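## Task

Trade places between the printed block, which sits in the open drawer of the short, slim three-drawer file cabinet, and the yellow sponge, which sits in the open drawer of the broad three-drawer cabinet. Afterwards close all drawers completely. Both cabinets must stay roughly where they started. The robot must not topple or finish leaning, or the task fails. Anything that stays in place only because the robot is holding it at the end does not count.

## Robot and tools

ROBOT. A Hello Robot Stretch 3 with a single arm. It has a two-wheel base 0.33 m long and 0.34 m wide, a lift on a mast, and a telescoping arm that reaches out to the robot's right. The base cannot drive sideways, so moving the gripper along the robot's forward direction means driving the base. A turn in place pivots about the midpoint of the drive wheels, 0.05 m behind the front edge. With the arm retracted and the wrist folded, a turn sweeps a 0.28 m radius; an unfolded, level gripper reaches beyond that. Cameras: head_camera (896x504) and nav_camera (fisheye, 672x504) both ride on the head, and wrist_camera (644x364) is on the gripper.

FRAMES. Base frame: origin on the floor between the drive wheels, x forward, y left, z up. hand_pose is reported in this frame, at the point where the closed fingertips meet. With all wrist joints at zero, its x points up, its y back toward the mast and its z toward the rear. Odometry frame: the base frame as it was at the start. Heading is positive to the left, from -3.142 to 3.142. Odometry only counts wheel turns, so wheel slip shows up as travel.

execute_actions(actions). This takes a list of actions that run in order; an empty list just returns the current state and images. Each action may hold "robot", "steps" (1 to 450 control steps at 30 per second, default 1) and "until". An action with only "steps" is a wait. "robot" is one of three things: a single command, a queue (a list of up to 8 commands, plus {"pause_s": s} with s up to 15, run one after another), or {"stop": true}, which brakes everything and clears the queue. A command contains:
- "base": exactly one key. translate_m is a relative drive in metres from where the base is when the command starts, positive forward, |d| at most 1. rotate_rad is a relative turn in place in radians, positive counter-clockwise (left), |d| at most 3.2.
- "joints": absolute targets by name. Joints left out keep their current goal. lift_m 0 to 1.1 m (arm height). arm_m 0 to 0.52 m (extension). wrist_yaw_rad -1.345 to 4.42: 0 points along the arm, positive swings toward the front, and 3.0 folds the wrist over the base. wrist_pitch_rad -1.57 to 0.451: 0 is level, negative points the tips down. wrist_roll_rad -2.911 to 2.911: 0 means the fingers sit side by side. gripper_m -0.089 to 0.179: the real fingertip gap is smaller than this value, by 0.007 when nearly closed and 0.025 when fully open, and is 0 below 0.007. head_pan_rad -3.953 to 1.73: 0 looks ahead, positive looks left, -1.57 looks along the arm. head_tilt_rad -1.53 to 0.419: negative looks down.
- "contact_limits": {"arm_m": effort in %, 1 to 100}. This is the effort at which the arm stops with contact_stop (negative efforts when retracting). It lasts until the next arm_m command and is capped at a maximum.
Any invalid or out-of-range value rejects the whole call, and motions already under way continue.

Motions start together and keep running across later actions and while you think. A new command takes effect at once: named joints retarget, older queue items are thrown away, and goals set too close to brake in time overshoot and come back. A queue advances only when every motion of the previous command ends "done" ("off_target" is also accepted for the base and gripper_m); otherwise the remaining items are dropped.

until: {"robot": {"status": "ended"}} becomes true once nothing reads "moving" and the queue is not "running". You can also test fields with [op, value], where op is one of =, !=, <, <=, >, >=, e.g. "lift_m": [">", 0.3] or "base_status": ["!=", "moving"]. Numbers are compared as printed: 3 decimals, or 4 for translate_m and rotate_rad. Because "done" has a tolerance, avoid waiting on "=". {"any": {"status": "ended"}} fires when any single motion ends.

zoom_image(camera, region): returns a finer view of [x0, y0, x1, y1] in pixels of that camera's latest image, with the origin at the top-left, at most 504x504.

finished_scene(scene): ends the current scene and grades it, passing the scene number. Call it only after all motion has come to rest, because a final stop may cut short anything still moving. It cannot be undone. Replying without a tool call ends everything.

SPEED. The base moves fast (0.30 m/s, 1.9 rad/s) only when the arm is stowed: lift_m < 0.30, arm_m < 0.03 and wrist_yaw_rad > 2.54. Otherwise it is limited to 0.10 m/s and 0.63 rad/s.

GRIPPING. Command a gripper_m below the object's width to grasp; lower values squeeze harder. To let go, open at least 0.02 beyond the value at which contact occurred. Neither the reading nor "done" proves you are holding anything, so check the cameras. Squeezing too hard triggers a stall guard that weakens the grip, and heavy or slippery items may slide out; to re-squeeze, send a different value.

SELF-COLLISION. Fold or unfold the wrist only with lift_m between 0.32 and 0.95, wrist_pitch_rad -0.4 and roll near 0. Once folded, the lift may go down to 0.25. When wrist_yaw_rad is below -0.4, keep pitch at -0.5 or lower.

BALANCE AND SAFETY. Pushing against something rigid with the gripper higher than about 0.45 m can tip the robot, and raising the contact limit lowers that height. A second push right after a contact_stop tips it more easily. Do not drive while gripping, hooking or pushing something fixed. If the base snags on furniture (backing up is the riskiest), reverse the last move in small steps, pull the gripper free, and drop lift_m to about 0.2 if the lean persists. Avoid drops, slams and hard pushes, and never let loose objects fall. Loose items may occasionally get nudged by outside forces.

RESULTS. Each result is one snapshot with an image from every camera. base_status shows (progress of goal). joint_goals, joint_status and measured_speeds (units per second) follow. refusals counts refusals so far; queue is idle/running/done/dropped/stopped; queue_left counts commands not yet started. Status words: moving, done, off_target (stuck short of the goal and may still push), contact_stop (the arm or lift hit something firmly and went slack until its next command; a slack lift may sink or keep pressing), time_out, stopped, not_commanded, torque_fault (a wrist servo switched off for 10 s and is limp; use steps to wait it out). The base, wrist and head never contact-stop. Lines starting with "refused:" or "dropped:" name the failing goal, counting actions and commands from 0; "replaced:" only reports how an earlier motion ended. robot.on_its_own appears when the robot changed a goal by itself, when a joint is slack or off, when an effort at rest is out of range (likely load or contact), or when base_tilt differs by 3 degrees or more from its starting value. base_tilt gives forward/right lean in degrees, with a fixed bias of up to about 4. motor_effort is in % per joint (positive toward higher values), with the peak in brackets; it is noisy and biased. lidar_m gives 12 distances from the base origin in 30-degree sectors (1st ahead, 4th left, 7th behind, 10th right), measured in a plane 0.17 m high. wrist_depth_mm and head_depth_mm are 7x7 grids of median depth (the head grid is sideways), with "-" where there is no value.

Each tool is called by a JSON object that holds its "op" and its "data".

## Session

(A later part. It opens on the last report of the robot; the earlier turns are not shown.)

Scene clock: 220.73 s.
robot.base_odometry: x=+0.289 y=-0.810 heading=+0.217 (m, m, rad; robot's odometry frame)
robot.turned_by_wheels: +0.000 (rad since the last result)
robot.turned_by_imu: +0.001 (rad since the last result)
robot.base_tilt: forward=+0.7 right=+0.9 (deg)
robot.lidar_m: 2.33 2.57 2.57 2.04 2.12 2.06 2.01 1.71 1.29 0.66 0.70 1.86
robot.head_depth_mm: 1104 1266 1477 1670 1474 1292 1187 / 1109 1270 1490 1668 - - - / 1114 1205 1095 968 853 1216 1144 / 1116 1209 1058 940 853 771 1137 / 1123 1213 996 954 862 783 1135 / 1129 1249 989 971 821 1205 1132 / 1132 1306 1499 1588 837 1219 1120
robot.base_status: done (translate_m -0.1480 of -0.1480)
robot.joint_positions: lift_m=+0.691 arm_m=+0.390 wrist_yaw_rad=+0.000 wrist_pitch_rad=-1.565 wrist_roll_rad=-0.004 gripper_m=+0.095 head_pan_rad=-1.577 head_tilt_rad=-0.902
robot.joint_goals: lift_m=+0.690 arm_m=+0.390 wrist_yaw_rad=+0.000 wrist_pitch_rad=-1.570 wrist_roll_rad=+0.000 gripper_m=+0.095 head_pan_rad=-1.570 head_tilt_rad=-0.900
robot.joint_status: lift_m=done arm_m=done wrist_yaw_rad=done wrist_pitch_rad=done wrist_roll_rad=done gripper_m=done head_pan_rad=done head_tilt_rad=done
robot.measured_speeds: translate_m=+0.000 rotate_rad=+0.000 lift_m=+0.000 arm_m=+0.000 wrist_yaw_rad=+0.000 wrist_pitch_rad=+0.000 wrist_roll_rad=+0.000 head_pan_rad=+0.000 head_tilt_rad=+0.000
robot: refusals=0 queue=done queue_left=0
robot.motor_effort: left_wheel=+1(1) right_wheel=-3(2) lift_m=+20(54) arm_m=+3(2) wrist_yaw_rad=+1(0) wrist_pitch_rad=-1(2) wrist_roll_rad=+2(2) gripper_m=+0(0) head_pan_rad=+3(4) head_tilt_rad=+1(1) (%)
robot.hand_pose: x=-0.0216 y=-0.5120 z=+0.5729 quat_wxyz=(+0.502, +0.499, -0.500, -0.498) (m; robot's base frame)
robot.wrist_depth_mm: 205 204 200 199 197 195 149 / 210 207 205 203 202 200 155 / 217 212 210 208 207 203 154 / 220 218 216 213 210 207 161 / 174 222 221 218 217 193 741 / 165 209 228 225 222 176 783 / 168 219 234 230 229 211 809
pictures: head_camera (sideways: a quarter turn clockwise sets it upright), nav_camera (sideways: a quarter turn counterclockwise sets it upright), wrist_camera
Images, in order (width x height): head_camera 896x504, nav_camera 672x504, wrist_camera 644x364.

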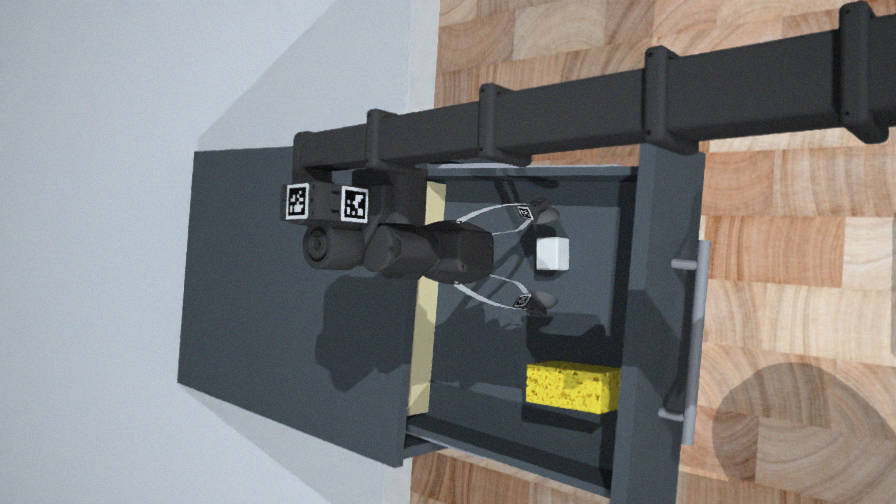

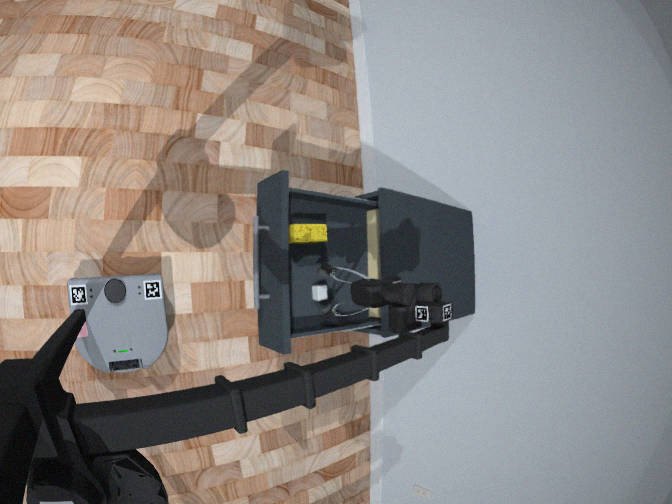

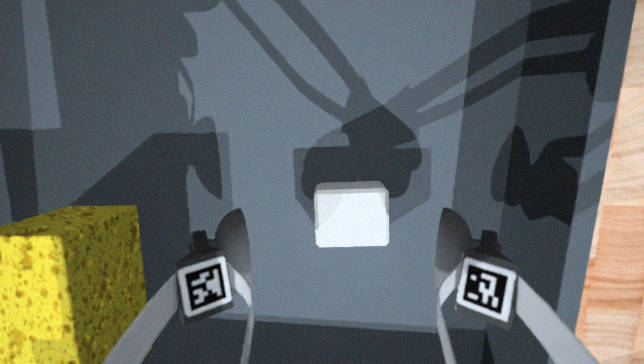

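{"op": "execute_actions", "data": {"actions": [{"robot":[{"joints":{"arm_m":0.398}},{"joints":{"gripper_m":0.005}},{"joints":{"lift_m":0.87}},{"base":{"translate_m":0.07},"joints":{"arm_m":0.0,"wrist_pitch_rad":-0.4,"wrist_yaw_rad":1.5}},{"joints":{"wrist_yaw_rad":3.0,"lift_m":0.48,"head_tilt_rad":-1.05}},{"joints":{"arm_m":0.2},"contact_limits":{"arm_m":12}}],"steps":450,"until":{"robot":{"status":"ended"}}},{"steps":300,"until":{"robot":{"status":"ended"}}}]}}

Scene clock: 243.30 s.
robot.base_odometry: x=+0.357 y=-0.795 heading=+0.217 (m, m, rad; robot's odometry frame)
robot.turned_by_wheels: +0.000 (rad since the last result)
robot.turned_by_imu: +0.004 (rad since the last result)
robot.base_tilt: forward=+0.7 right=+0.8 (deg)
robot.lidar_m: 2.26 2.51 2.57 2.05 2.11 2.13 2.08 1.71 0.68 0.66 1.32 1.86
robot.head_depth_mm: 1173 1381 1632 1523 1372 1231 1125 / 1159 1027 920 909 1309 1240 1122 / 1140 998 918 905 1312 1225 - / 1148 992 967 901 - 1206 - / 1140 986 960 879 1309 1212 1107 / 1206 1354 976 878 1320 1213 1104 / 1212 1430 1634 1489 1334 1205 1103
robot.base_status: done (translate_m +0.0700 of +0.0700)
robot.joint_positions: lift_m=+0.481 arm_m=+0.200 wrist_yaw_rad=+3.000 wrist_pitch_rad=-0.417 wrist_roll_rad=-0.002 gripper_m=+0.005 head_pan_rad=-1.576 head_tilt_rad=-1.039
robot.joint_goals: lift_m=+0.480 arm_m=+0.200 wrist_yaw_rad=+3.000 wrist_pitch_rad=-0.400 wrist_roll_rad=+0.000 gripper_m=+0.005 head_pan_rad=-1.570 head_tilt_rad=-1.050
robot.joint_status: lift_m=done arm_m=done wrist_yaw_rad=done wrist_pitch_rad=done wrist_roll_rad=done gripper_m=done head_pan_rad=done head_tilt_rad=done
robot.measured_speeds: translate_m=+0.000 rotate_rad=+0.000 lift_m=+0.000 arm_m=+0.000 wrist_yaw_rad=+0.000 wrist_pitch_rad=+0.000 wrist_roll_rad=+0.000 head_pan_rad=+0.000 head_tilt_rad=+0.000
robot: refusals=0 queue=done queue_left=0
robot.motor_effort: left_wheel=-1(5) right_wheel=+3(3) lift_m=+20(54) arm_m=+3(9) wrist_yaw_rad=+0(5) wrist_pitch_rad=+6(7) wrist_roll_rad=+1(2) gripper_m=-1(80) head_pan_rad=+3(3) head_tilt_rad=-7(25) (%)
robot.contact_limits: arm_m 12 (drawing in: default 19, maximum 30; extending or still: default 24, maximum 40)
robot.hand_pose: x=+0.0104 y=-0.1223 z=+0.4934 quat_wxyz=(+0.195, +0.699, +0.098, +0.681) (m; robot's base frame)
robot.wrist_depth_mm: - - - - - - - / - - - - - - - / - - - - - - - / - - - - - - - / 973 926 915 - 982 908 903 / 800 798 823 - 835 778 780 / 685 696 - - 674 671 670
pictures: head_camera (sideways: a quarter turn clockwise sets it upright), nav_camera (sideways: a quarter turn counterclockwise sets it upright), wrist_camera
Images, in order (width x height): head_camera 896x504, nav_camera 672x504, wrist_camera 644x364.

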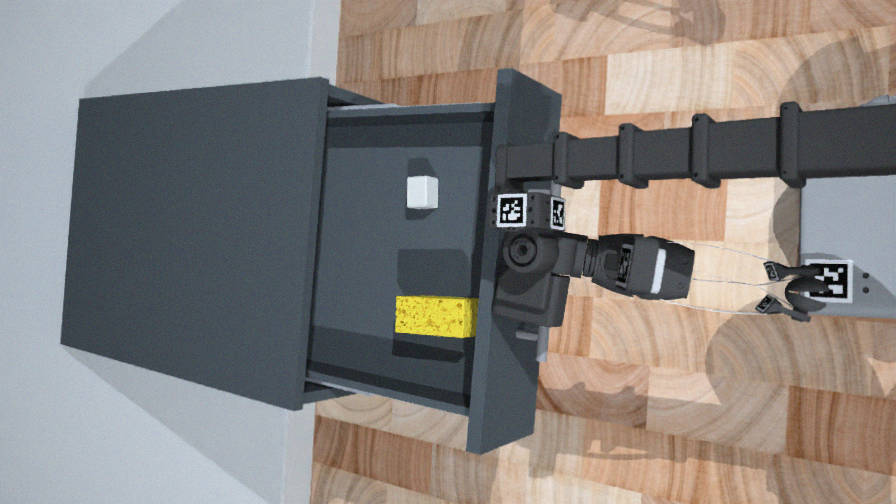

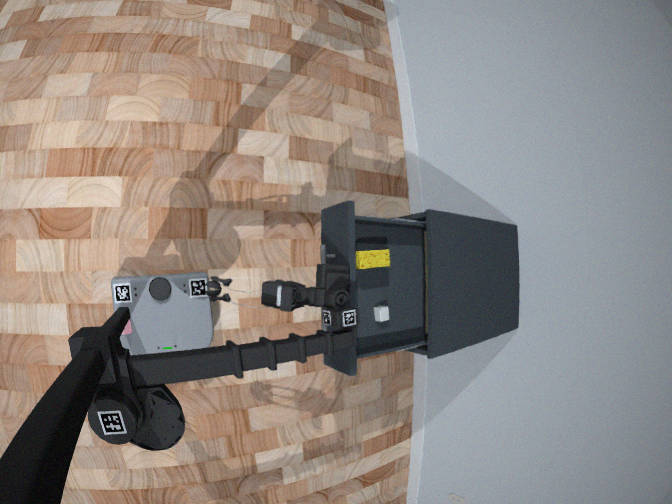

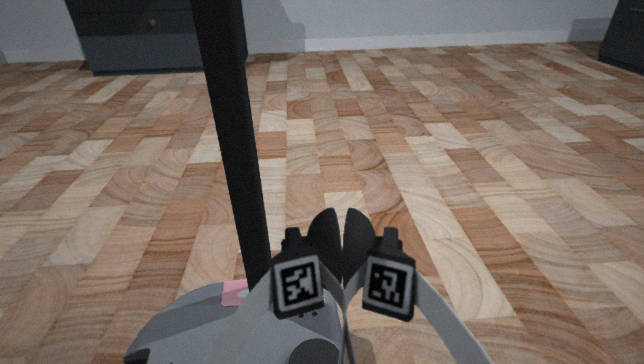

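Missed it (too high). Retry lower.

{"op": "execute_actions", "data": {"actions": [{"robot":[{"joints":{"arm_m":0.15}},{"base":{"translate_m":-0.07},"joints":{"lift_m":0.85,"gripper_m":0.095}},{"joints":{"wrist_yaw_rad":0,"arm_m":0.44}},{"joints":{"wrist_pitch_rad":-1.57}},{"joints":{"lift_m":0.72}}],"steps":450,"until":{"robot":{"status":"ended"}}},{"steps":300,"until":{"robot":{"status":"ended"}}}]}}

Scene clock: 258.70 s.
robot.base_odometry: x=+0.289 y=-0.810 heading=+0.217 (m, m, rad; robot's odometry frame)
robot.turned_by_wheels: +0.000 (rad since the last result)
robot.turned_by_imu: +0.004 (rad since the last result)
robot.base_tilt: forward=+0.7 right=+1.0 (deg)
robot.lidar_m: 2.33 2.58 2.56 2.03 2.11 2.06 2.01 1.72 1.29 0.66 0.70 1.85
robot.head_depth_mm: 1176 1378 1641 1563 1385 - - / 1174 1371 - - - 1229 - / 1145 - 902 889 1300 1224 1152 / 1143 1000 984 895 1287 1220 1144 / 1140 986 957 883 1309 1216 1126 / 1156 981 951 836 1303 1212 1102 / 1212 1429 1631 861 1313 1205 1102
robot.base_status: done (translate_m -0.0700 of -0.0700)
robot.joint_positions: lift_m=+0.721 arm_m=+0.440 wrist_yaw_rad=+0.002 wrist_pitch_rad=-1.564 wrist_roll_rad=-0.002 gripper_m=+0.095 head_pan_rad=-1.576 head_tilt_rad=-1.039
robot.joint_goals: lift_m=+0.720 arm_m=+0.440 wrist_yaw_rad=+0.000 wrist_pitch_rad=-1.570 wrist_roll_rad=+0.000 gripper_m=+0.095 head_pan_rad=-1.570 head_tilt_rad=-1.050
robot.joint_status: lift_m=done arm_m=done wrist_yaw_rad=done wrist_pitch_rad=done wrist_roll_rad=done gripper_m=done head_pan_rad=done head_tilt_rad=done
robot.measured_speeds: translate_m=+0.000 rotate_rad=+0.000 lift_m=+0.000 arm_m=+0.000 wrist_yaw_rad=+0.000 wrist_pitch_rad=+0.000 wrist_roll_rad=+0.000 head_pan_rad=+0.000 head_tilt_rad=+0.000
robot: refusals=0 queue=done queue_left=0
robot.motor_effort: left_wheel=+1(3) right_wheel=+0(3) lift_m=+20(54) arm_m=+2(5) wrist_yaw_rad=-3(5) wrist_pitch_rad=-2(6) wrist_roll_rad=+1(1) gripper_m=+0(76) head_pan_rad=+3(3) head_tilt_rad=-7(7) (%)
robot.hand_pose: x=-0.0217 y=-0.5622 z=+0.6029 quat_wxyz=(+0.503, +0.500, -0.500, -0.498) (m; robot's base frame)
robot.wrist_depth_mm: 233 232 229 226 224 210 167 / 241 237 236 232 232 225 737 / 245 245 242 239 236 221 748 / 251 246 248 243 242 217 776 / 193 216 254 253 248 199 805 / 197 202 260 257 254 186 841 / 202 216 268 262 261 222 828
pictures: head_camera (sideways: a quarter turn clockwise sets it upright), nav_camera (sideways: a quarter turn counterclockwise sets it upright), wrist_camera
Images, in order (width x height): head_camera 896x504, nav_camera 672x504, wrist_camera 644x364.

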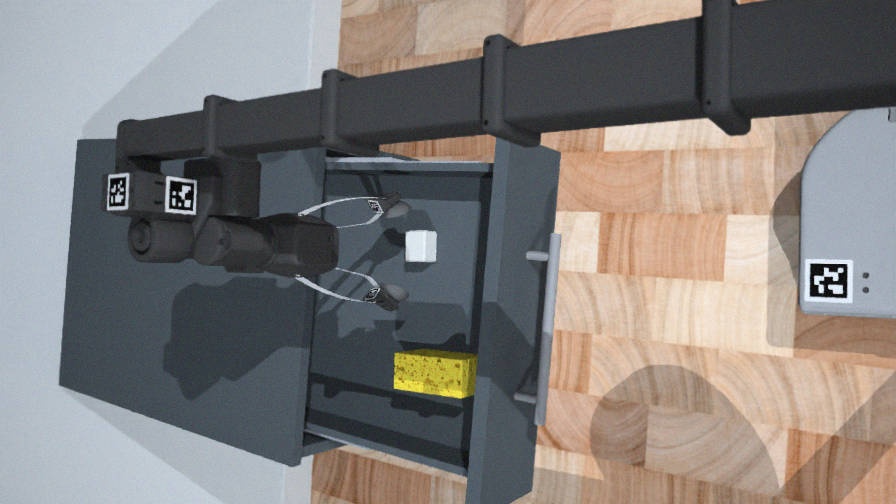

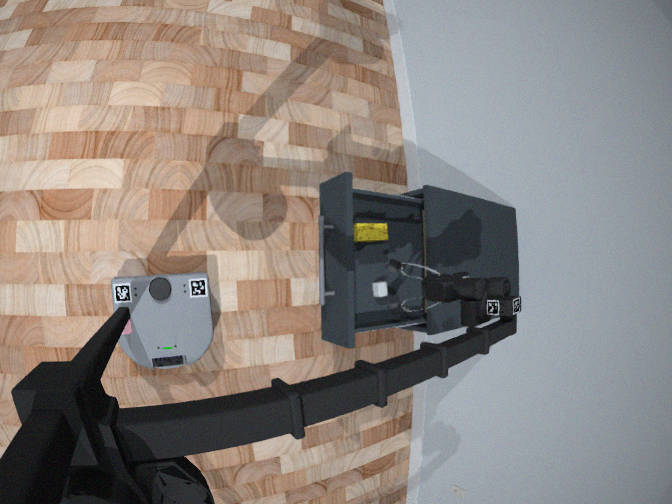

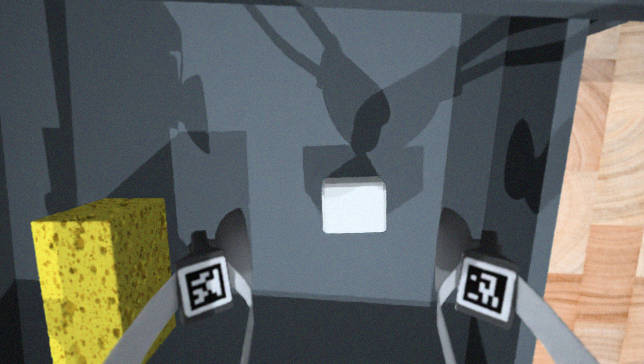

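{"op": "execute_actions", "data": {"actions": [{"robot":[{"joints":{"lift_m":0.668}},{"joints":{"gripper_m":0.005}},{"joints":{"lift_m":0.85}}],"steps":450,"until":{"robot":{"status":"ended"}}}]}}

Scene clock: 271.93 s.
robot.base_odometry: x=+0.289 y=-0.810 heading=+0.217 (m, m, rad; robot's odometry frame)
robot.turned_by_wheels: +0.000 (rad since the last result)
robot.turned_by_imu: +0.002 (rad since the last result)
robot.base_tilt: forward=+0.8 right=+0.8 (deg)
robot.lidar_m: 2.33 2.57 2.57 2.04 2.12 2.07 2.01 1.71 1.29 0.66 0.70 1.85
robot.head_depth_mm: 1168 - - - - 1214 1121 / - 1318 1652 1510 1366 1232 1133 / - 998 912 901 1298 1223 1153 / 1143 947 907 900 1290 1224 1147 / 1137 983 958 880 1305 1216 1118 / 1154 976 950 835 1305 1207 1105 / 1207 1427 1620 861 1312 1211 1101
robot.base_status: done (translate_m -0.0700 of -0.0700)
robot.joint_positions: lift_m=+0.849 arm_m=+0.440 wrist_yaw_rad=+0.002 wrist_pitch_rad=-1.566 wrist_roll_rad=-0.002 gripper_m=+0.006 head_pan_rad=-1.576 head_tilt_rad=-1.039
robot.joint_goals: lift_m=+0.850 arm_m=+0.440 wrist_yaw_rad=+0.000 wrist_pitch_rad=-1.570 wrist_roll_rad=+0.000 gripper_m=+0.005 head_pan_rad=-1.570 head_tilt_rad=-1.050
robot.joint_status: lift_m=done arm_m=done wrist_yaw_rad=done wrist_pitch_rad=done wrist_roll_rad=done gripper_m=done head_pan_rad=done head_tilt_rad=done
robot.measured_speeds: translate_m=+0.000 rotate_rad=+0.000 lift_m=+0.000 arm_m=+0.000 wrist_yaw_rad=+0.000 wrist_pitch_rad=+0.000 wrist_roll_rad=+0.000 head_pan_rad=+0.000 head_tilt_rad=+0.000
robot: refusals=0 queue=done queue_left=0
robot.motor_effort: left_wheel=+0(1) right_wheel=+0(0) lift_m=+52(54) arm_m=+2(2) wrist_yaw_rad=-1(3) wrist_pitch_rad=-1(2) wrist_roll_rad=+1(1) gripper_m=-11(84) head_pan_rad=+3(3) head_tilt_rad=-7(7) (%)
robot.hand_pose: x=-0.0217 y=-0.5618 z=+0.7318 quat_wxyz=(+0.502, +0.500, -0.500, -0.498) (m; robot's base frame)
robot.wrist_depth_mm: 239 238 235 233 230 228 854 / 915 367 364 362 353 307 856 / 917 377 368 372 363 915 895 / 979 379 381 373 370 928 928 / - 382 373 165 341 968 927 / 988 388 403 394 - 970 975 / 329 324 328 341 342 975 999
pictures: head_camera (sideways: a quarter turn clockwise sets it upright), nav_camera (sideways: a quarter turn counterclockwise sets it upright), wrist_camera
Images, in order (width x height): head_camera 896x504, nav_camera 672x504, wrist_camera 644x364.

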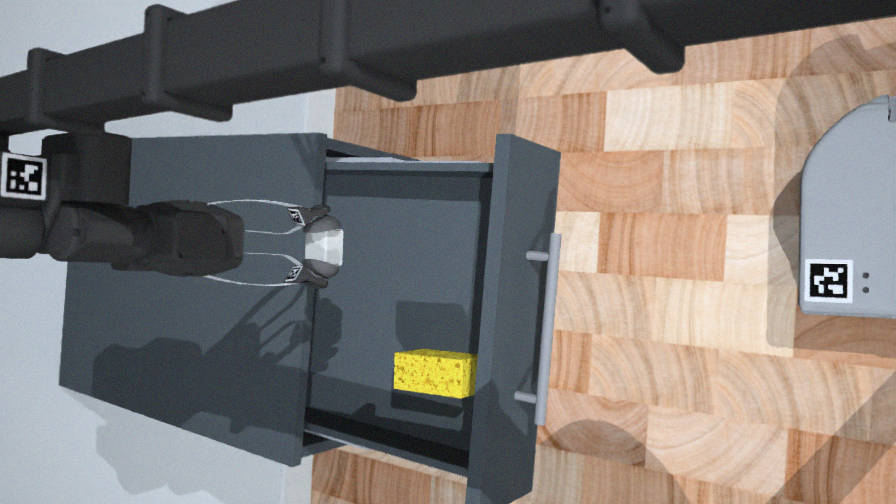

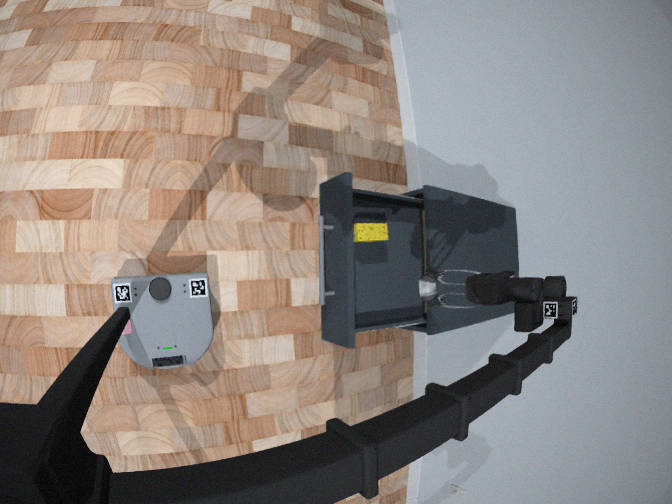

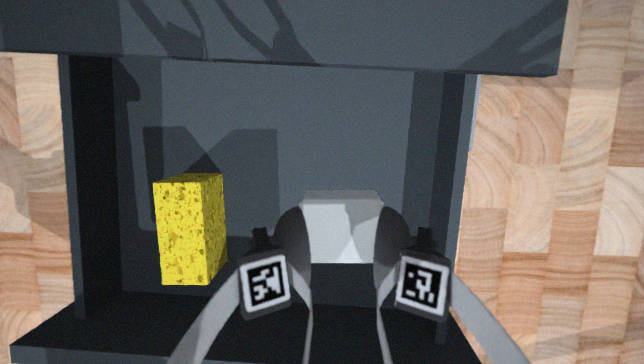

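{"op": "execute_actions", "data": {"actions": [{"robot":[{"base":{"translate_m":0.07},"joints":{"arm_m":0.08,"wrist_pitch_rad":-0.4,"wrist_yaw_rad":3.0}},{"joints":{"lift_m":0.45,"head_tilt_rad":-0.9}},{"joints":{"arm_m":0.4},"contact_limits":{"arm_m":12}}],"steps":450,"until":{"robot":{"status":"ended"}}},{"steps":300,"until":{"robot":{"status":"ended"}}}]}}

Scene clock: 289.03 s.
robot.base_odometry: x=+0.357 y=-0.795 heading=+0.217 (m, m, rad; robot's odometry frame)
robot.turned_by_wheels: -0.001 (rad since the last result)
robot.turned_by_imu: +0.002 (rad since the last result)
robot.base_tilt: forward=+0.7 right=+0.8 (deg)
robot.lidar_m: 2.26 2.51 2.57 2.05 2.11 2.14 2.08 1.72 0.68 0.66 1.32 1.86
robot.head_depth_mm: 1112 1270 1481 1677 1475 1296 1148 / 1113 1247 1078 920 1440 1293 1144 / 1117 1209 1008 908 1203 1281 1145 / 1119 1214 1005 900 1137 1277 1141 / 1129 1219 996 906 1196 1273 1137 / 1129 1300 1419 944 1394 1269 1131 / 1135 1306 1524 1651 1432 1262 1130
robot.base_status: done (translate_m +0.0700 of +0.0700)
robot.joint_positions: lift_m=+0.451 arm_m=+0.400 wrist_yaw_rad=+2.996 wrist_pitch_rad=-0.415 wrist_roll_rad=-0.001 gripper_m=+0.006 head_pan_rad=-1.576 head_tilt_rad=-0.901
robot.joint_goals: lift_m=+0.450 arm_m=+0.400 wrist_yaw_rad=+3.000 wrist_pitch_rad=-0.400 wrist_roll_rad=+0.000 gripper_m=+0.005 head_pan_rad=-1.570 head_tilt_rad=-0.900
robot.joint_status: lift_m=done arm_m=done wrist_yaw_rad=done wrist_pitch_rad=done wrist_roll_rad=done gripper_m=done head_pan_rad=done head_tilt_rad=done
robot.measured_speeds: translate_m=+0.000 rotate_rad=+0.000 lift_m=+0.000 arm_m=+0.000 wrist_yaw_rad=+0.000 wrist_pitch_rad=+0.000 wrist_roll_rad=+0.000 head_pan_rad=+0.000 head_tilt_rad=+0.000
robot: refusals=0 queue=done queue_left=0
robot.motor_effort: left_wheel=-5(5) right_wheel=+10(10) lift_m=+20(53) arm_m=+4(9) wrist_yaw_rad=+6(5) wrist_pitch_rad=+5(7) wrist_roll_rad=+1(1) gripper_m=-11(11) head_pan_rad=+3(3) head_tilt_rad=+0(19) (%)
robot.contact_limits: arm_m 12 (drawing in: default 19, maximum 30; extending or still: default 24, maximum 40)
robot.hand_pose: x=+0.0114 y=-0.3221 z=+0.4639 quat_wxyz=(+0.196, +0.700, +0.095, +0.680) (m; robot's base frame)
robot.wrist_depth_mm: - - - - - - - / - - - - - - - / - - - - - - - / - - - - - - - / 899 894 - 166 875 879 884 / 777 758 - 756 - 727 738 / 664 646 - 641 648 635 630
pictures: head_camera (sideways: a quarter turn clockwise sets it upright), nav_camera (sideways: a quarter turn counterclockwise sets it upright), wrist_camera
Images, in order (width x height): head_camera 896x504, nav_camera 672x504, wrist_camera 644x364.

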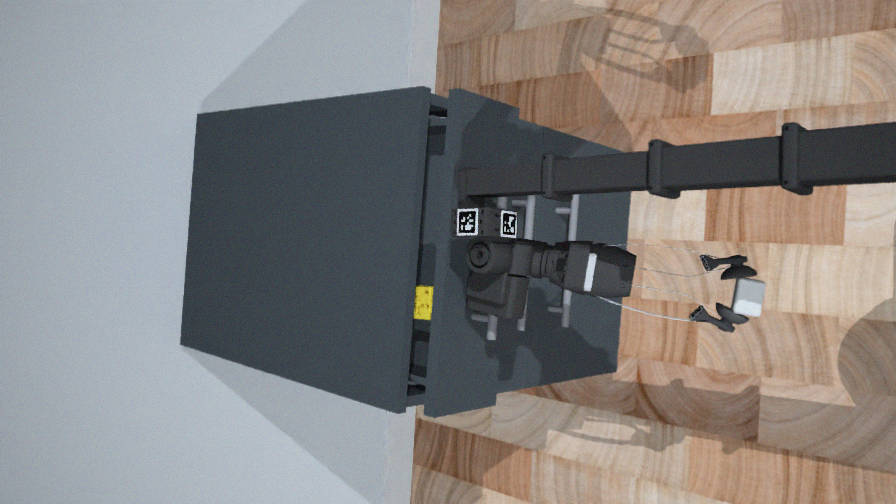

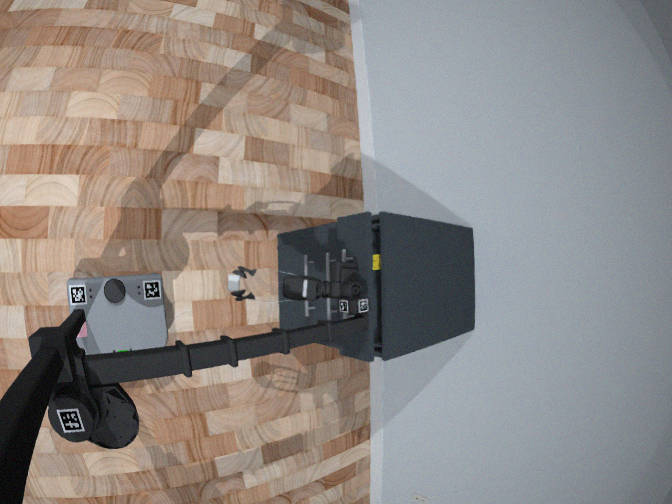

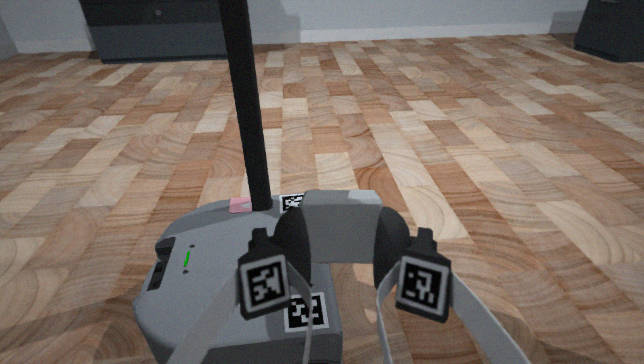

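{"op": "execute_actions", "data": {"actions": [{"robot":{"joints":{"arm_m":0.46},"contact_limits":{"arm_m":12}},"steps":450,"until":{"robot":{"status":"ended"}}}]}}

{"op": "execute_actions", "data": {"actions": [{"robot":[{"joints":{"arm_m":0.0}},{"joints":{"lift_m":0.29}}],"steps":450,"until":{"robot":{"status":"ended"}}}]}}

Scene clock: 293.97 s.
robot.base_odometry: x=+0.357 y=-0.795 heading=+0.217 (m, m, rad; robot's odometry frame)
robot.turned_by_wheels: +0.001 (rad since the last result)
robot.turned_by_imu: +0.002 (rad since the last result)
robot.base_tilt: forward=+0.7 right=+0.9 (deg)
robot.lidar_m: 2.26 2.52 2.57 2.04 2.11 2.13 2.08 1.72 0.68 0.67 1.32 1.85
robot.head_depth_mm: 1108 1265 1484 1671 1477 1297 1157 / 1111 1245 1076 954 1447 1293 1152 / 1118 1209 1014 916 1165 1281 1146 / 1122 1211 1004 908 1233 1282 1138 / 1127 1215 998 931 1202 1258 1141 / 1130 1301 1418 1026 1381 1265 1132 / 1135 1301 1530 1656 1436 1263 1125
robot.base_status: done (translate_m +0.0700 of +0.0700)
robot.joint_positions: lift_m=+0.450 arm_m=+0.450 wrist_yaw_rad=+3.004 wrist_pitch_rad=-0.405 wrist_roll_rad=-0.001 gripper_m=+0.006 head_pan_rad=-1.576 head_tilt_rad=-0.901
robot.joint_goals: lift_m=+0.450 arm_m=+0.450 wrist_yaw_rad=+3.000 wrist_pitch_rad=-0.400 wrist_roll_rad=+0.000 gripper_m=+0.005 head_pan_rad=-1.570 head_tilt_rad=-0.900
robot.joint_status: lift_m=done arm_m=contact_stop wrist_yaw_rad=done wrist_pitch_rad=done wrist_roll_rad=done gripper_m=done head_pan_rad=done head_tilt_rad=done
robot.measured_speeds: translate_m=+0.000 rotate_rad=+0.003 lift_m=+0.000 arm_m=-0.002 wrist_yaw_rad=+0.000 wrist_pitch_rad=+0.000 wrist_roll_rad=+0.000 head_pan_rad=+0.000 head_tilt_rad=+0.000
robot: refusals=0 queue=dropped queue_left=0
robot.on_its_own: arm_m is slack since a contact_stop, until your next command for it (your +0.460 is given up)
robot.motor_effort: left_wheel=+1(7) right_wheel=-2(13) lift_m=+23(25) arm_m=+4(14) wrist_yaw_rad=-6(7) wrist_pitch_rad=+2(6) wrist_roll_rad=+1(1) gripper_m=-11(11) head_pan_rad=+3(3) head_tilt_rad=+0(0) (%)
robot.contact_limits: arm_m 12 (drawing in: default 19, maximum 30; extending or still: default 24, maximum 40)
robot.hand_pose: x=+0.0097 y=-0.3711 z=+0.4661 quat_wxyz=(+0.190, +0.700, +0.095, +0.682) (m; robot's base frame)
robot.wrist_depth_mm: - - - - - - - / - - - - - - - / - - - - - - - / - - - - - - - / 930 929 - 166 925 904 868 / 774 789 - 786 - 765 753 / 667 672 - 639 661 646 633
pictures: head_camera (sideways: a quarter turn clockwise sets it upright), nav_camera (sideways: a quarter turn counterclockwise sets it upright), wrist_camera
Images, in order (width x height): head_camera 896x504, nav_camera 672x504, wrist_camera 644x364.

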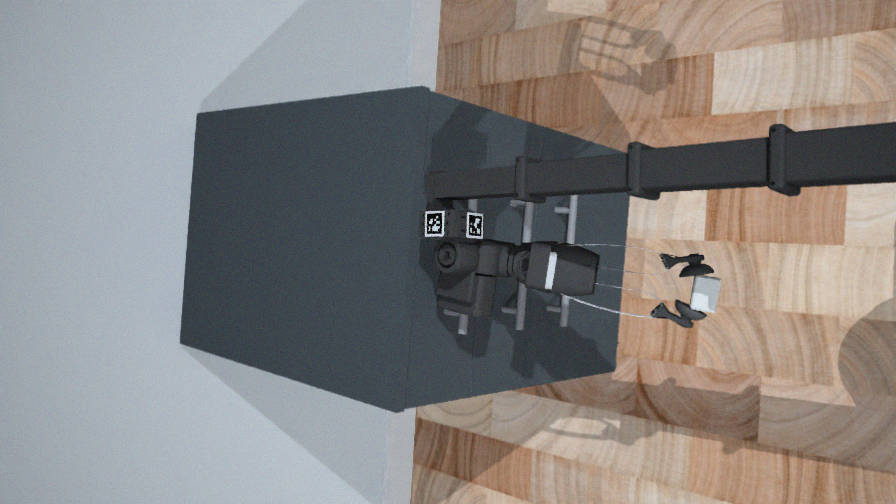

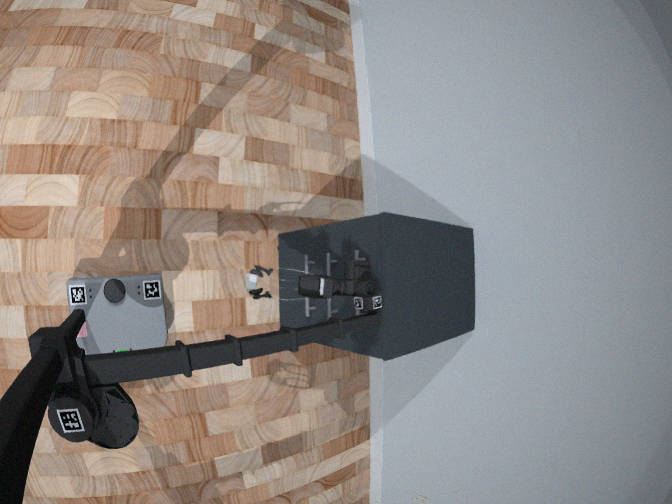

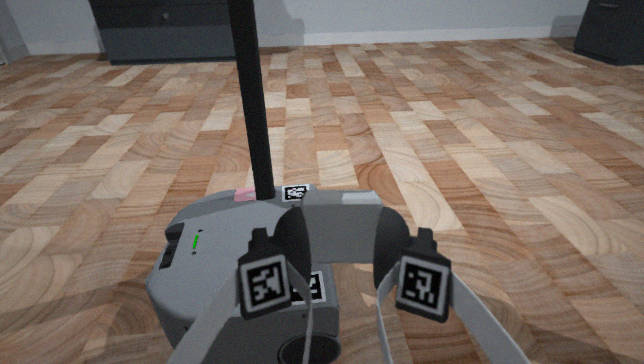

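Scene clock: 300.53 s.
robot.base_odometry: x=+0.357 y=-0.795 heading=+0.217 (m, m, rad; robot's odometry frame)
robot.turned_by_wheels: +0.000 (rad since the last result)
robot.turned_by_imu: +0.001 (rad since the last result)
robot.base_tilt: forward=+0.6 right=+0.9 (deg)
robot.lidar_m: 2.26 2.52 2.57 2.05 2.11 2.14 2.08 1.71 0.68 0.67 1.32 1.86
robot.head_depth_mm: 1109 1264 1484 1671 1478 1293 1152 / 1112 1247 1076 958 1442 1288 1152 / 1113 1214 1013 931 1171 1287 1146 / 1120 1216 1004 924 1188 1282 1149 / 1131 1215 999 931 1203 1271 1155 / 1133 1301 1428 1023 1390 1272 1129 / 1138 1305 1529 1651 1434 1259 1127
robot.base_status: done (translate_m +0.0700 of +0.0700)
robot.joint_positions: lift_m=+0.291 arm_m=+0.000 wrist_yaw_rad=+2.998 wrist_pitch_rad=-0.416 wrist_roll_rad=-0.001 gripper_m=+0.006 head_pan_rad=-1.576 head_tilt_rad=-0.901
robot.joint_goals: lift_m=+0.290 arm_m=+0.000 wrist_yaw_rad=+3.000 wrist_pitch_rad=-0.400 wrist_roll_rad=+0.000 gripper_m=+0.005 head_pan_rad=-1.570 head_tilt_rad=-0.900
robot.joint_status: lift_m=done arm_m=done wrist_yaw_rad=done wrist_pitch_rad=done wrist_roll_rad=done gripper_m=done head_pan_rad=done head_tilt_rad=done
robot.measured_speeds: translate_m=+0.000 rotate_rad=+0.000 lift_m=+0.000 arm_m=+0.000 wrist_yaw_rad=+0.000 wrist_pitch_rad=+0.000 wrist_roll_rad=+0.000 head_pan_rad=+0.000 head_tilt_rad=+0.000
robot: refusals=0 queue=done queue_left=0
robot.motor_effort: left_wheel=+0(3) right_wheel=-1(5) lift_m=+19(22) arm_m=-4(8) wrist_yaw_rad=+4(5) wrist_pitch_rad=+5(5) wrist_roll_rad=+1(1) gripper_m=-12(12) head_pan_rad=+3(4) head_tilt_rad=+0(0) (%)
robot.hand_pose: x=+0.0110 y=+0.0771 z=+0.3038 quat_wxyz=(+0.196, +0.700, +0.096, +0.680) (m; robot's base frame)
robot.wrist_depth_mm: - - - - - - - / - - - - - - - / - - - - - - - / 836 804 820 818 796 794 777 / 662 645 681 165 653 635 622 / 545 549 - 558 - 548 529 / 476 - - - 461 462 454
pictures: head_camera (sideways: a quarter turn clockwise sets it upright), nav_camera (sideways: a quarter turn counterclockwise sets it upright), wrist_camera
Images, in order (width x height): head_camera 896x504, nav_camera 672x504, wrist_camera 644x364.

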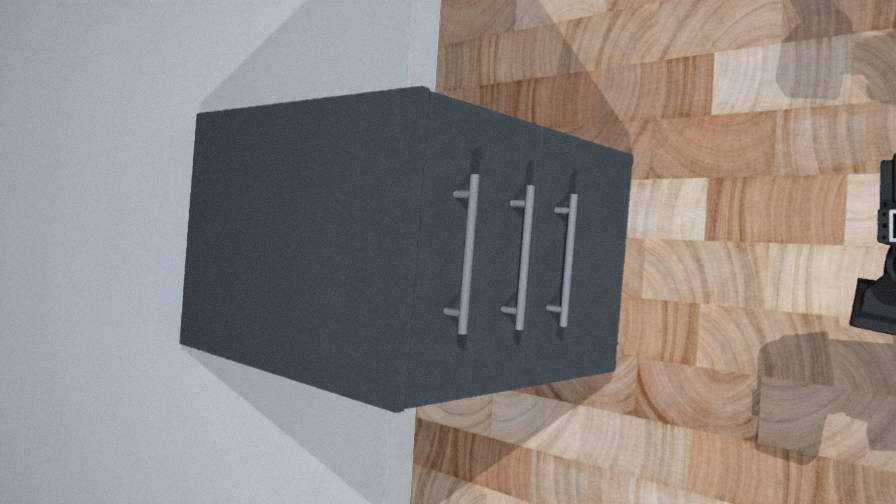

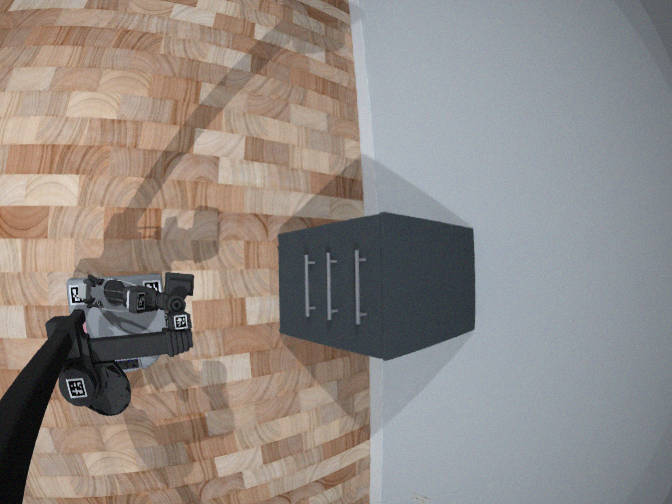

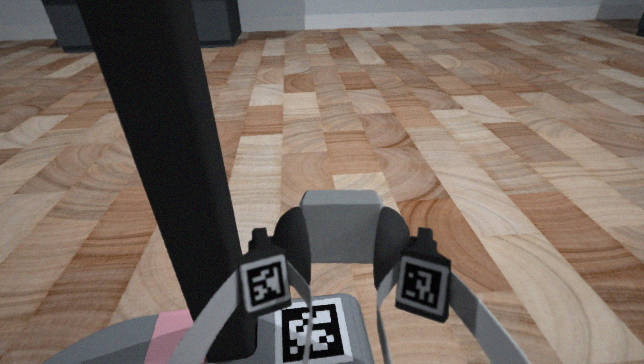

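{"op": "execute_actions", "data": {"actions": [{"robot":[{"base":{"rotate_rad":2.114}},{"base":{"translate_m":1.0}},{"base":{"translate_m":0.438},"joints":{"lift_m":0.9,"head_tilt_rad":-0.8}},{"base":{"rotate_rad":1.029},"joints":{"wrist_yaw_rad":1.5}},{"joints":{"lift_m":1.1,"wrist_pitch_rad":-0.3}},{"joints":{"wrist_yaw_rad":0,"arm_m":0.28}},{"joints":{"wrist_pitch_rad":-0.8}}],"steps":450,"until":{"robot":{"status":"ended"}}},{"steps":450,"until":{"robot":{"status":"ended"}}}]}}

Scene clock: 330.37 s.
robot.base_odometry: x=-0.634 y=+0.247 heading=-2.923 (m, m, rad; robot's odometry frame)
robot.turned_by_wheels: +3.143 (rad since the last result)
robot.turned_by_imu: +3.137 (rad since the last result)
robot.base_tilt: forward=+0.5 right=+0.9 (deg)
robot.lidar_m: 1.27 1.36 1.90 1.98 1.96 3.13 2.78 1.77 0.83 0.81 0.85 1.31
robot.head_depth_mm: 908 751 759 568 682 1358 1188 / 885 773 761 570 687 1348 1180 / 878 766 523 573 689 1343 1182 / - 754 525 576 694 1340 1177 / 904 757 527 579 699 1333 1171 / 890 773 530 582 703 1330 1166 / 875 770 521 584 707 1321 1159
robot.base_status: done (rotate_rad +1.0289 of +1.0290)
robot.joint_positions: lift_m=+1.099 arm_m=+0.280 wrist_yaw_rad=+0.002 wrist_pitch_rad=-0.808 wrist_roll_rad=-0.001 gripper_m=+0.006 head_pan_rad=-1.576 head_tilt_rad=-0.804
robot.joint_goals: lift_m=+1.100 arm_m=+0.280 wrist_yaw_rad=+0.000 wrist_pitch_rad=-0.800 wrist_roll_rad=+0.000 gripper_m=+0.005 head_pan_rad=-1.570 head_tilt_rad=-0.800
robot.joint_status: lift_m=done arm_m=done wrist_yaw_rad=done wrist_pitch_rad=done wrist_roll_rad=done gripper_m=done head_pan_rad=done head_tilt_rad=done
robot.measured_speeds: translate_m=+0.000 rotate_rad=+0.000 lift_m=+0.000 arm_m=+0.000 wrist_yaw_rad=+0.000 wrist_pitch_rad=+0.000 wrist_roll_rad=+0.000 head_pan_rad=+0.000 head_tilt_rad=+0.000
robot: refusals=0 queue=done queue_left=0
robot.motor_effort: left_wheel=-2(7) right_wheel=+2(8) lift_m=+53(56) arm_m=+2(1) wrist_yaw_rad=-2(4) wrist_pitch_rad=+3(9) wrist_roll_rad=+1(1) gripper_m=-11(11) head_pan_rad=+3(3) head_tilt_rad=+2(14) (%)
robot.hand_pose: x=-0.0213 y=-0.5842 z=+1.0362 quat_wxyz=(+0.651, +0.279, -0.649, -0.278) (m; robot's base frame)
robot.wrist_depth_mm: 412 406 398 390 392 388 379 / 375 370 371 364 359 356 347 / 353 350 342 337 332 329 321 / 451 434 419 393 397 394 382 / 521 539 521 166 487 514 486 / 498 502 502 494 - 483 477 / 463 465 453 454 454 446 443
pictures: head_camera (sideways: a quarter turn clockwise sets it upright), nav_camera (sideways: a quarter turn counterclockwise sets it upright), wrist_camera
Images, in order (width x height): head_camera 896x504, nav_camera 672x504, wrist_camera 644x364.

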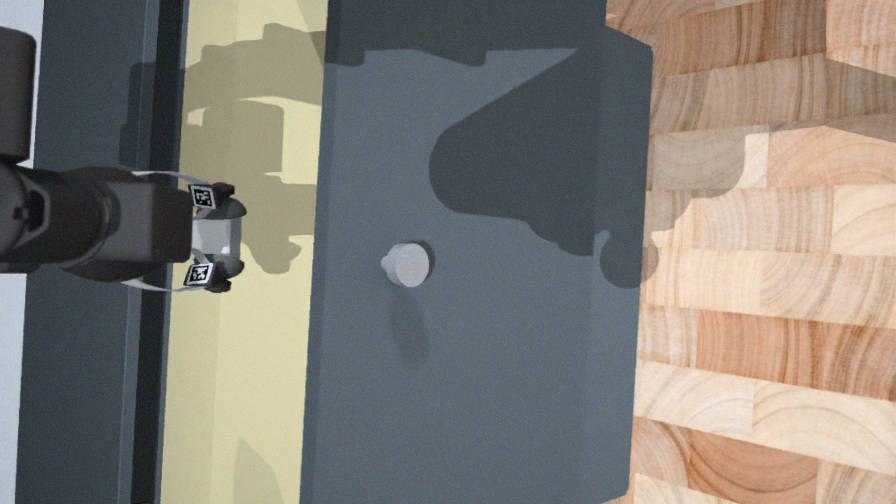

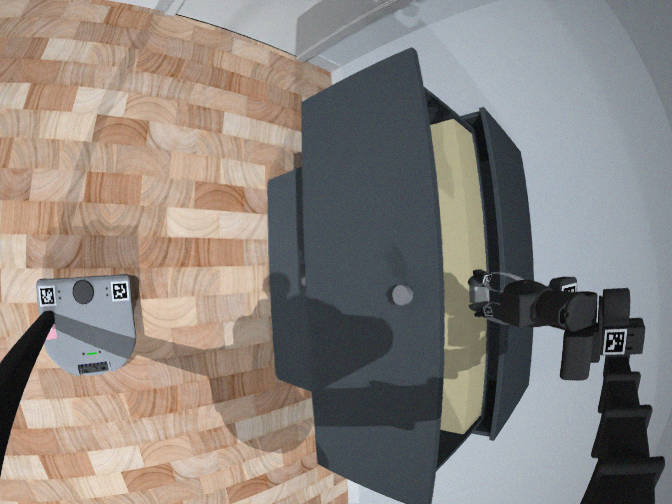

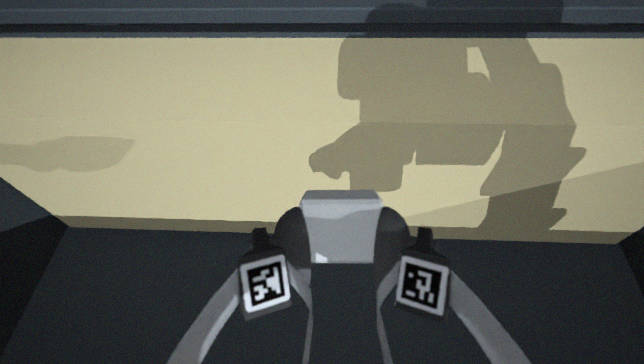

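{"op": "execute_actions", "data": {"actions": [{"robot":[{"joints":{"arm_m":0.36}},{"joints":{"wrist_pitch_rad":-1.2,"arm_m":0.41}},{"joints":{"wrist_pitch_rad":-1.57,"arm_m":0.45}},{"joints":{"lift_m":0.862}}],"steps":450,"until":{"robot":{"status":"ended"}}}]}}

Scene clock: 341.73 s.
robot.base_odometry: x=-0.634 y=+0.247 heading=-2.923 (m, m, rad; robot's odometry frame)
robot.turned_by_wheels: +0.000 (rad since the last result)
robot.turned_by_imu: +0.002 (rad since the last result)
robot.base_tilt: forward=+0.6 right=+0.9 (deg)
robot.lidar_m: 1.27 1.36 1.91 1.98 1.96 3.12 2.78 1.77 0.83 0.81 0.85 1.31
robot.head_depth_mm: 966 750 773 - - - 1206 / 948 779 - 584 687 1355 1182 / 930 - 510 573 691 1341 1178 / 915 772 513 576 693 1345 1176 / 902 756 527 578 699 1335 1174 / 888 775 530 582 702 1324 1166 / 876 771 521 585 706 1321 1154
robot.base_status: done (rotate_rad +1.0289 of +1.0290)
robot.joint_positions: lift_m=+0.863 arm_m=+0.450 wrist_yaw_rad=+0.002 wrist_pitch_rad=-1.564 wrist_roll_rad=-0.001 gripper_m=+0.006 head_pan_rad=-1.576 head_tilt_rad=-0.804
robot.joint_goals: lift_m=+0.862 arm_m=+0.450 wrist_yaw_rad=+0.000 wrist_pitch_rad=-1.570 wrist_roll_rad=+0.000 gripper_m=+0.005 head_pan_rad=-1.570 head_tilt_rad=-0.800
robot.joint_status: lift_m=done arm_m=done wrist_yaw_rad=done wrist_pitch_rad=done wrist_roll_rad=done gripper_m=done head_pan_rad=done head_tilt_rad=done
robot.measured_speeds: translate_m=+0.000 rotate_rad=+0.000 lift_m=+0.000 arm_m=+0.000 wrist_yaw_rad=+0.000 wrist_pitch_rad=+0.000 wrist_roll_rad=+0.000 head_pan_rad=+0.000 head_tilt_rad=+0.000
robot: refusals=0 queue=done queue_left=0
robot.motor_effort: left_wheel=-3(2) right_wheel=+2(2) lift_m=+21(52) arm_m=+3(2) wrist_yaw_rad=-2(2) wrist_pitch_rad=-2(4) wrist_roll_rad=+1(1) gripper_m=-11(12) head_pan_rad=+3(3) head_tilt_rad=+1(1) (%)
robot.hand_pose: x=-0.0217 y=-0.5722 z=+0.7449 quat_wxyz=(+0.502, +0.499, -0.500, -0.498) (m; robot's base frame)
robot.wrist_depth_mm: 187 185 184 182 180 179 177 / 192 189 188 186 185 182 181 / 197 195 192 191 188 188 185 / 202 200 197 194 195 192 190 / 208 206 203 165 197 197 194 / 212 211 208 205 - 200 199 / 218 217 214 210 209 206 204
pictures: head_camera (sideways: a quarter turn clockwise sets it upright), nav_camera (sideways: a quarter turn counterclockwise sets it upright), wrist_camera
Images, in order (width x height): head_camera 896x504, nav_camera 672x504, wrist_camera 644x364.

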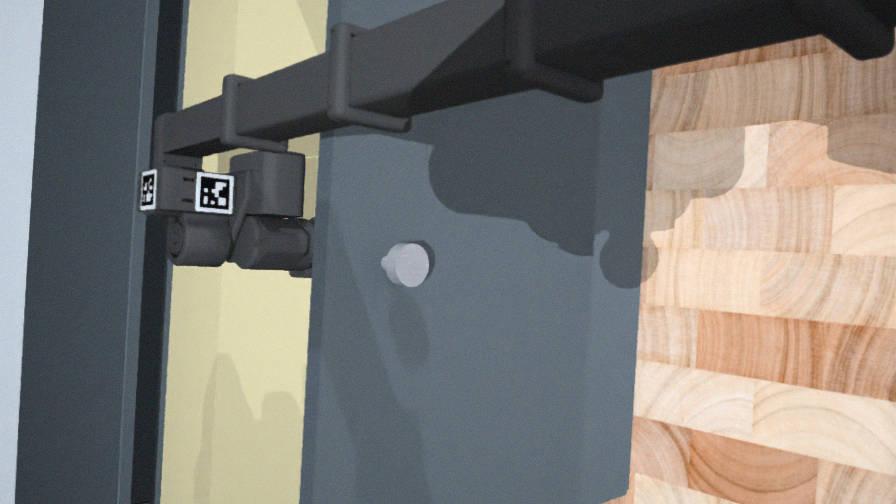

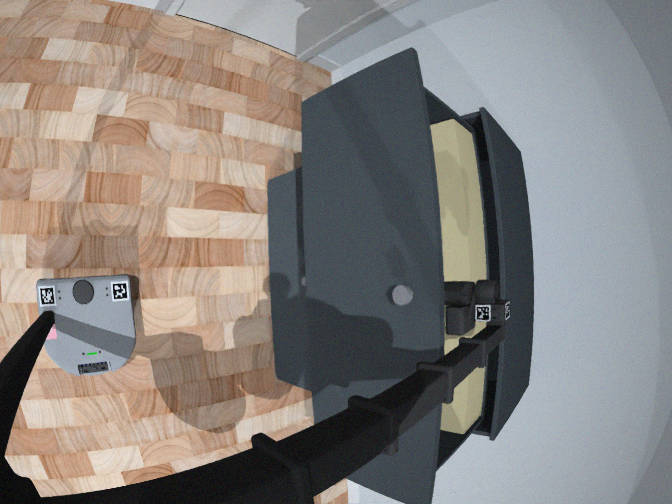

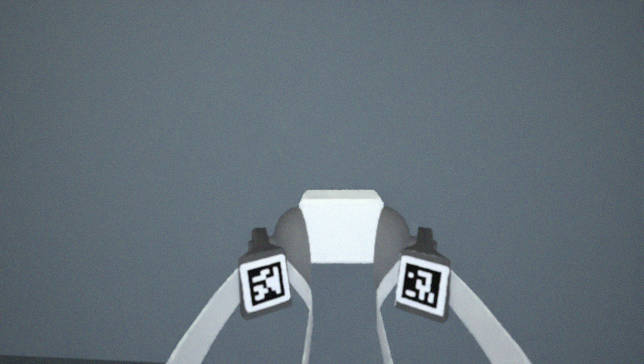

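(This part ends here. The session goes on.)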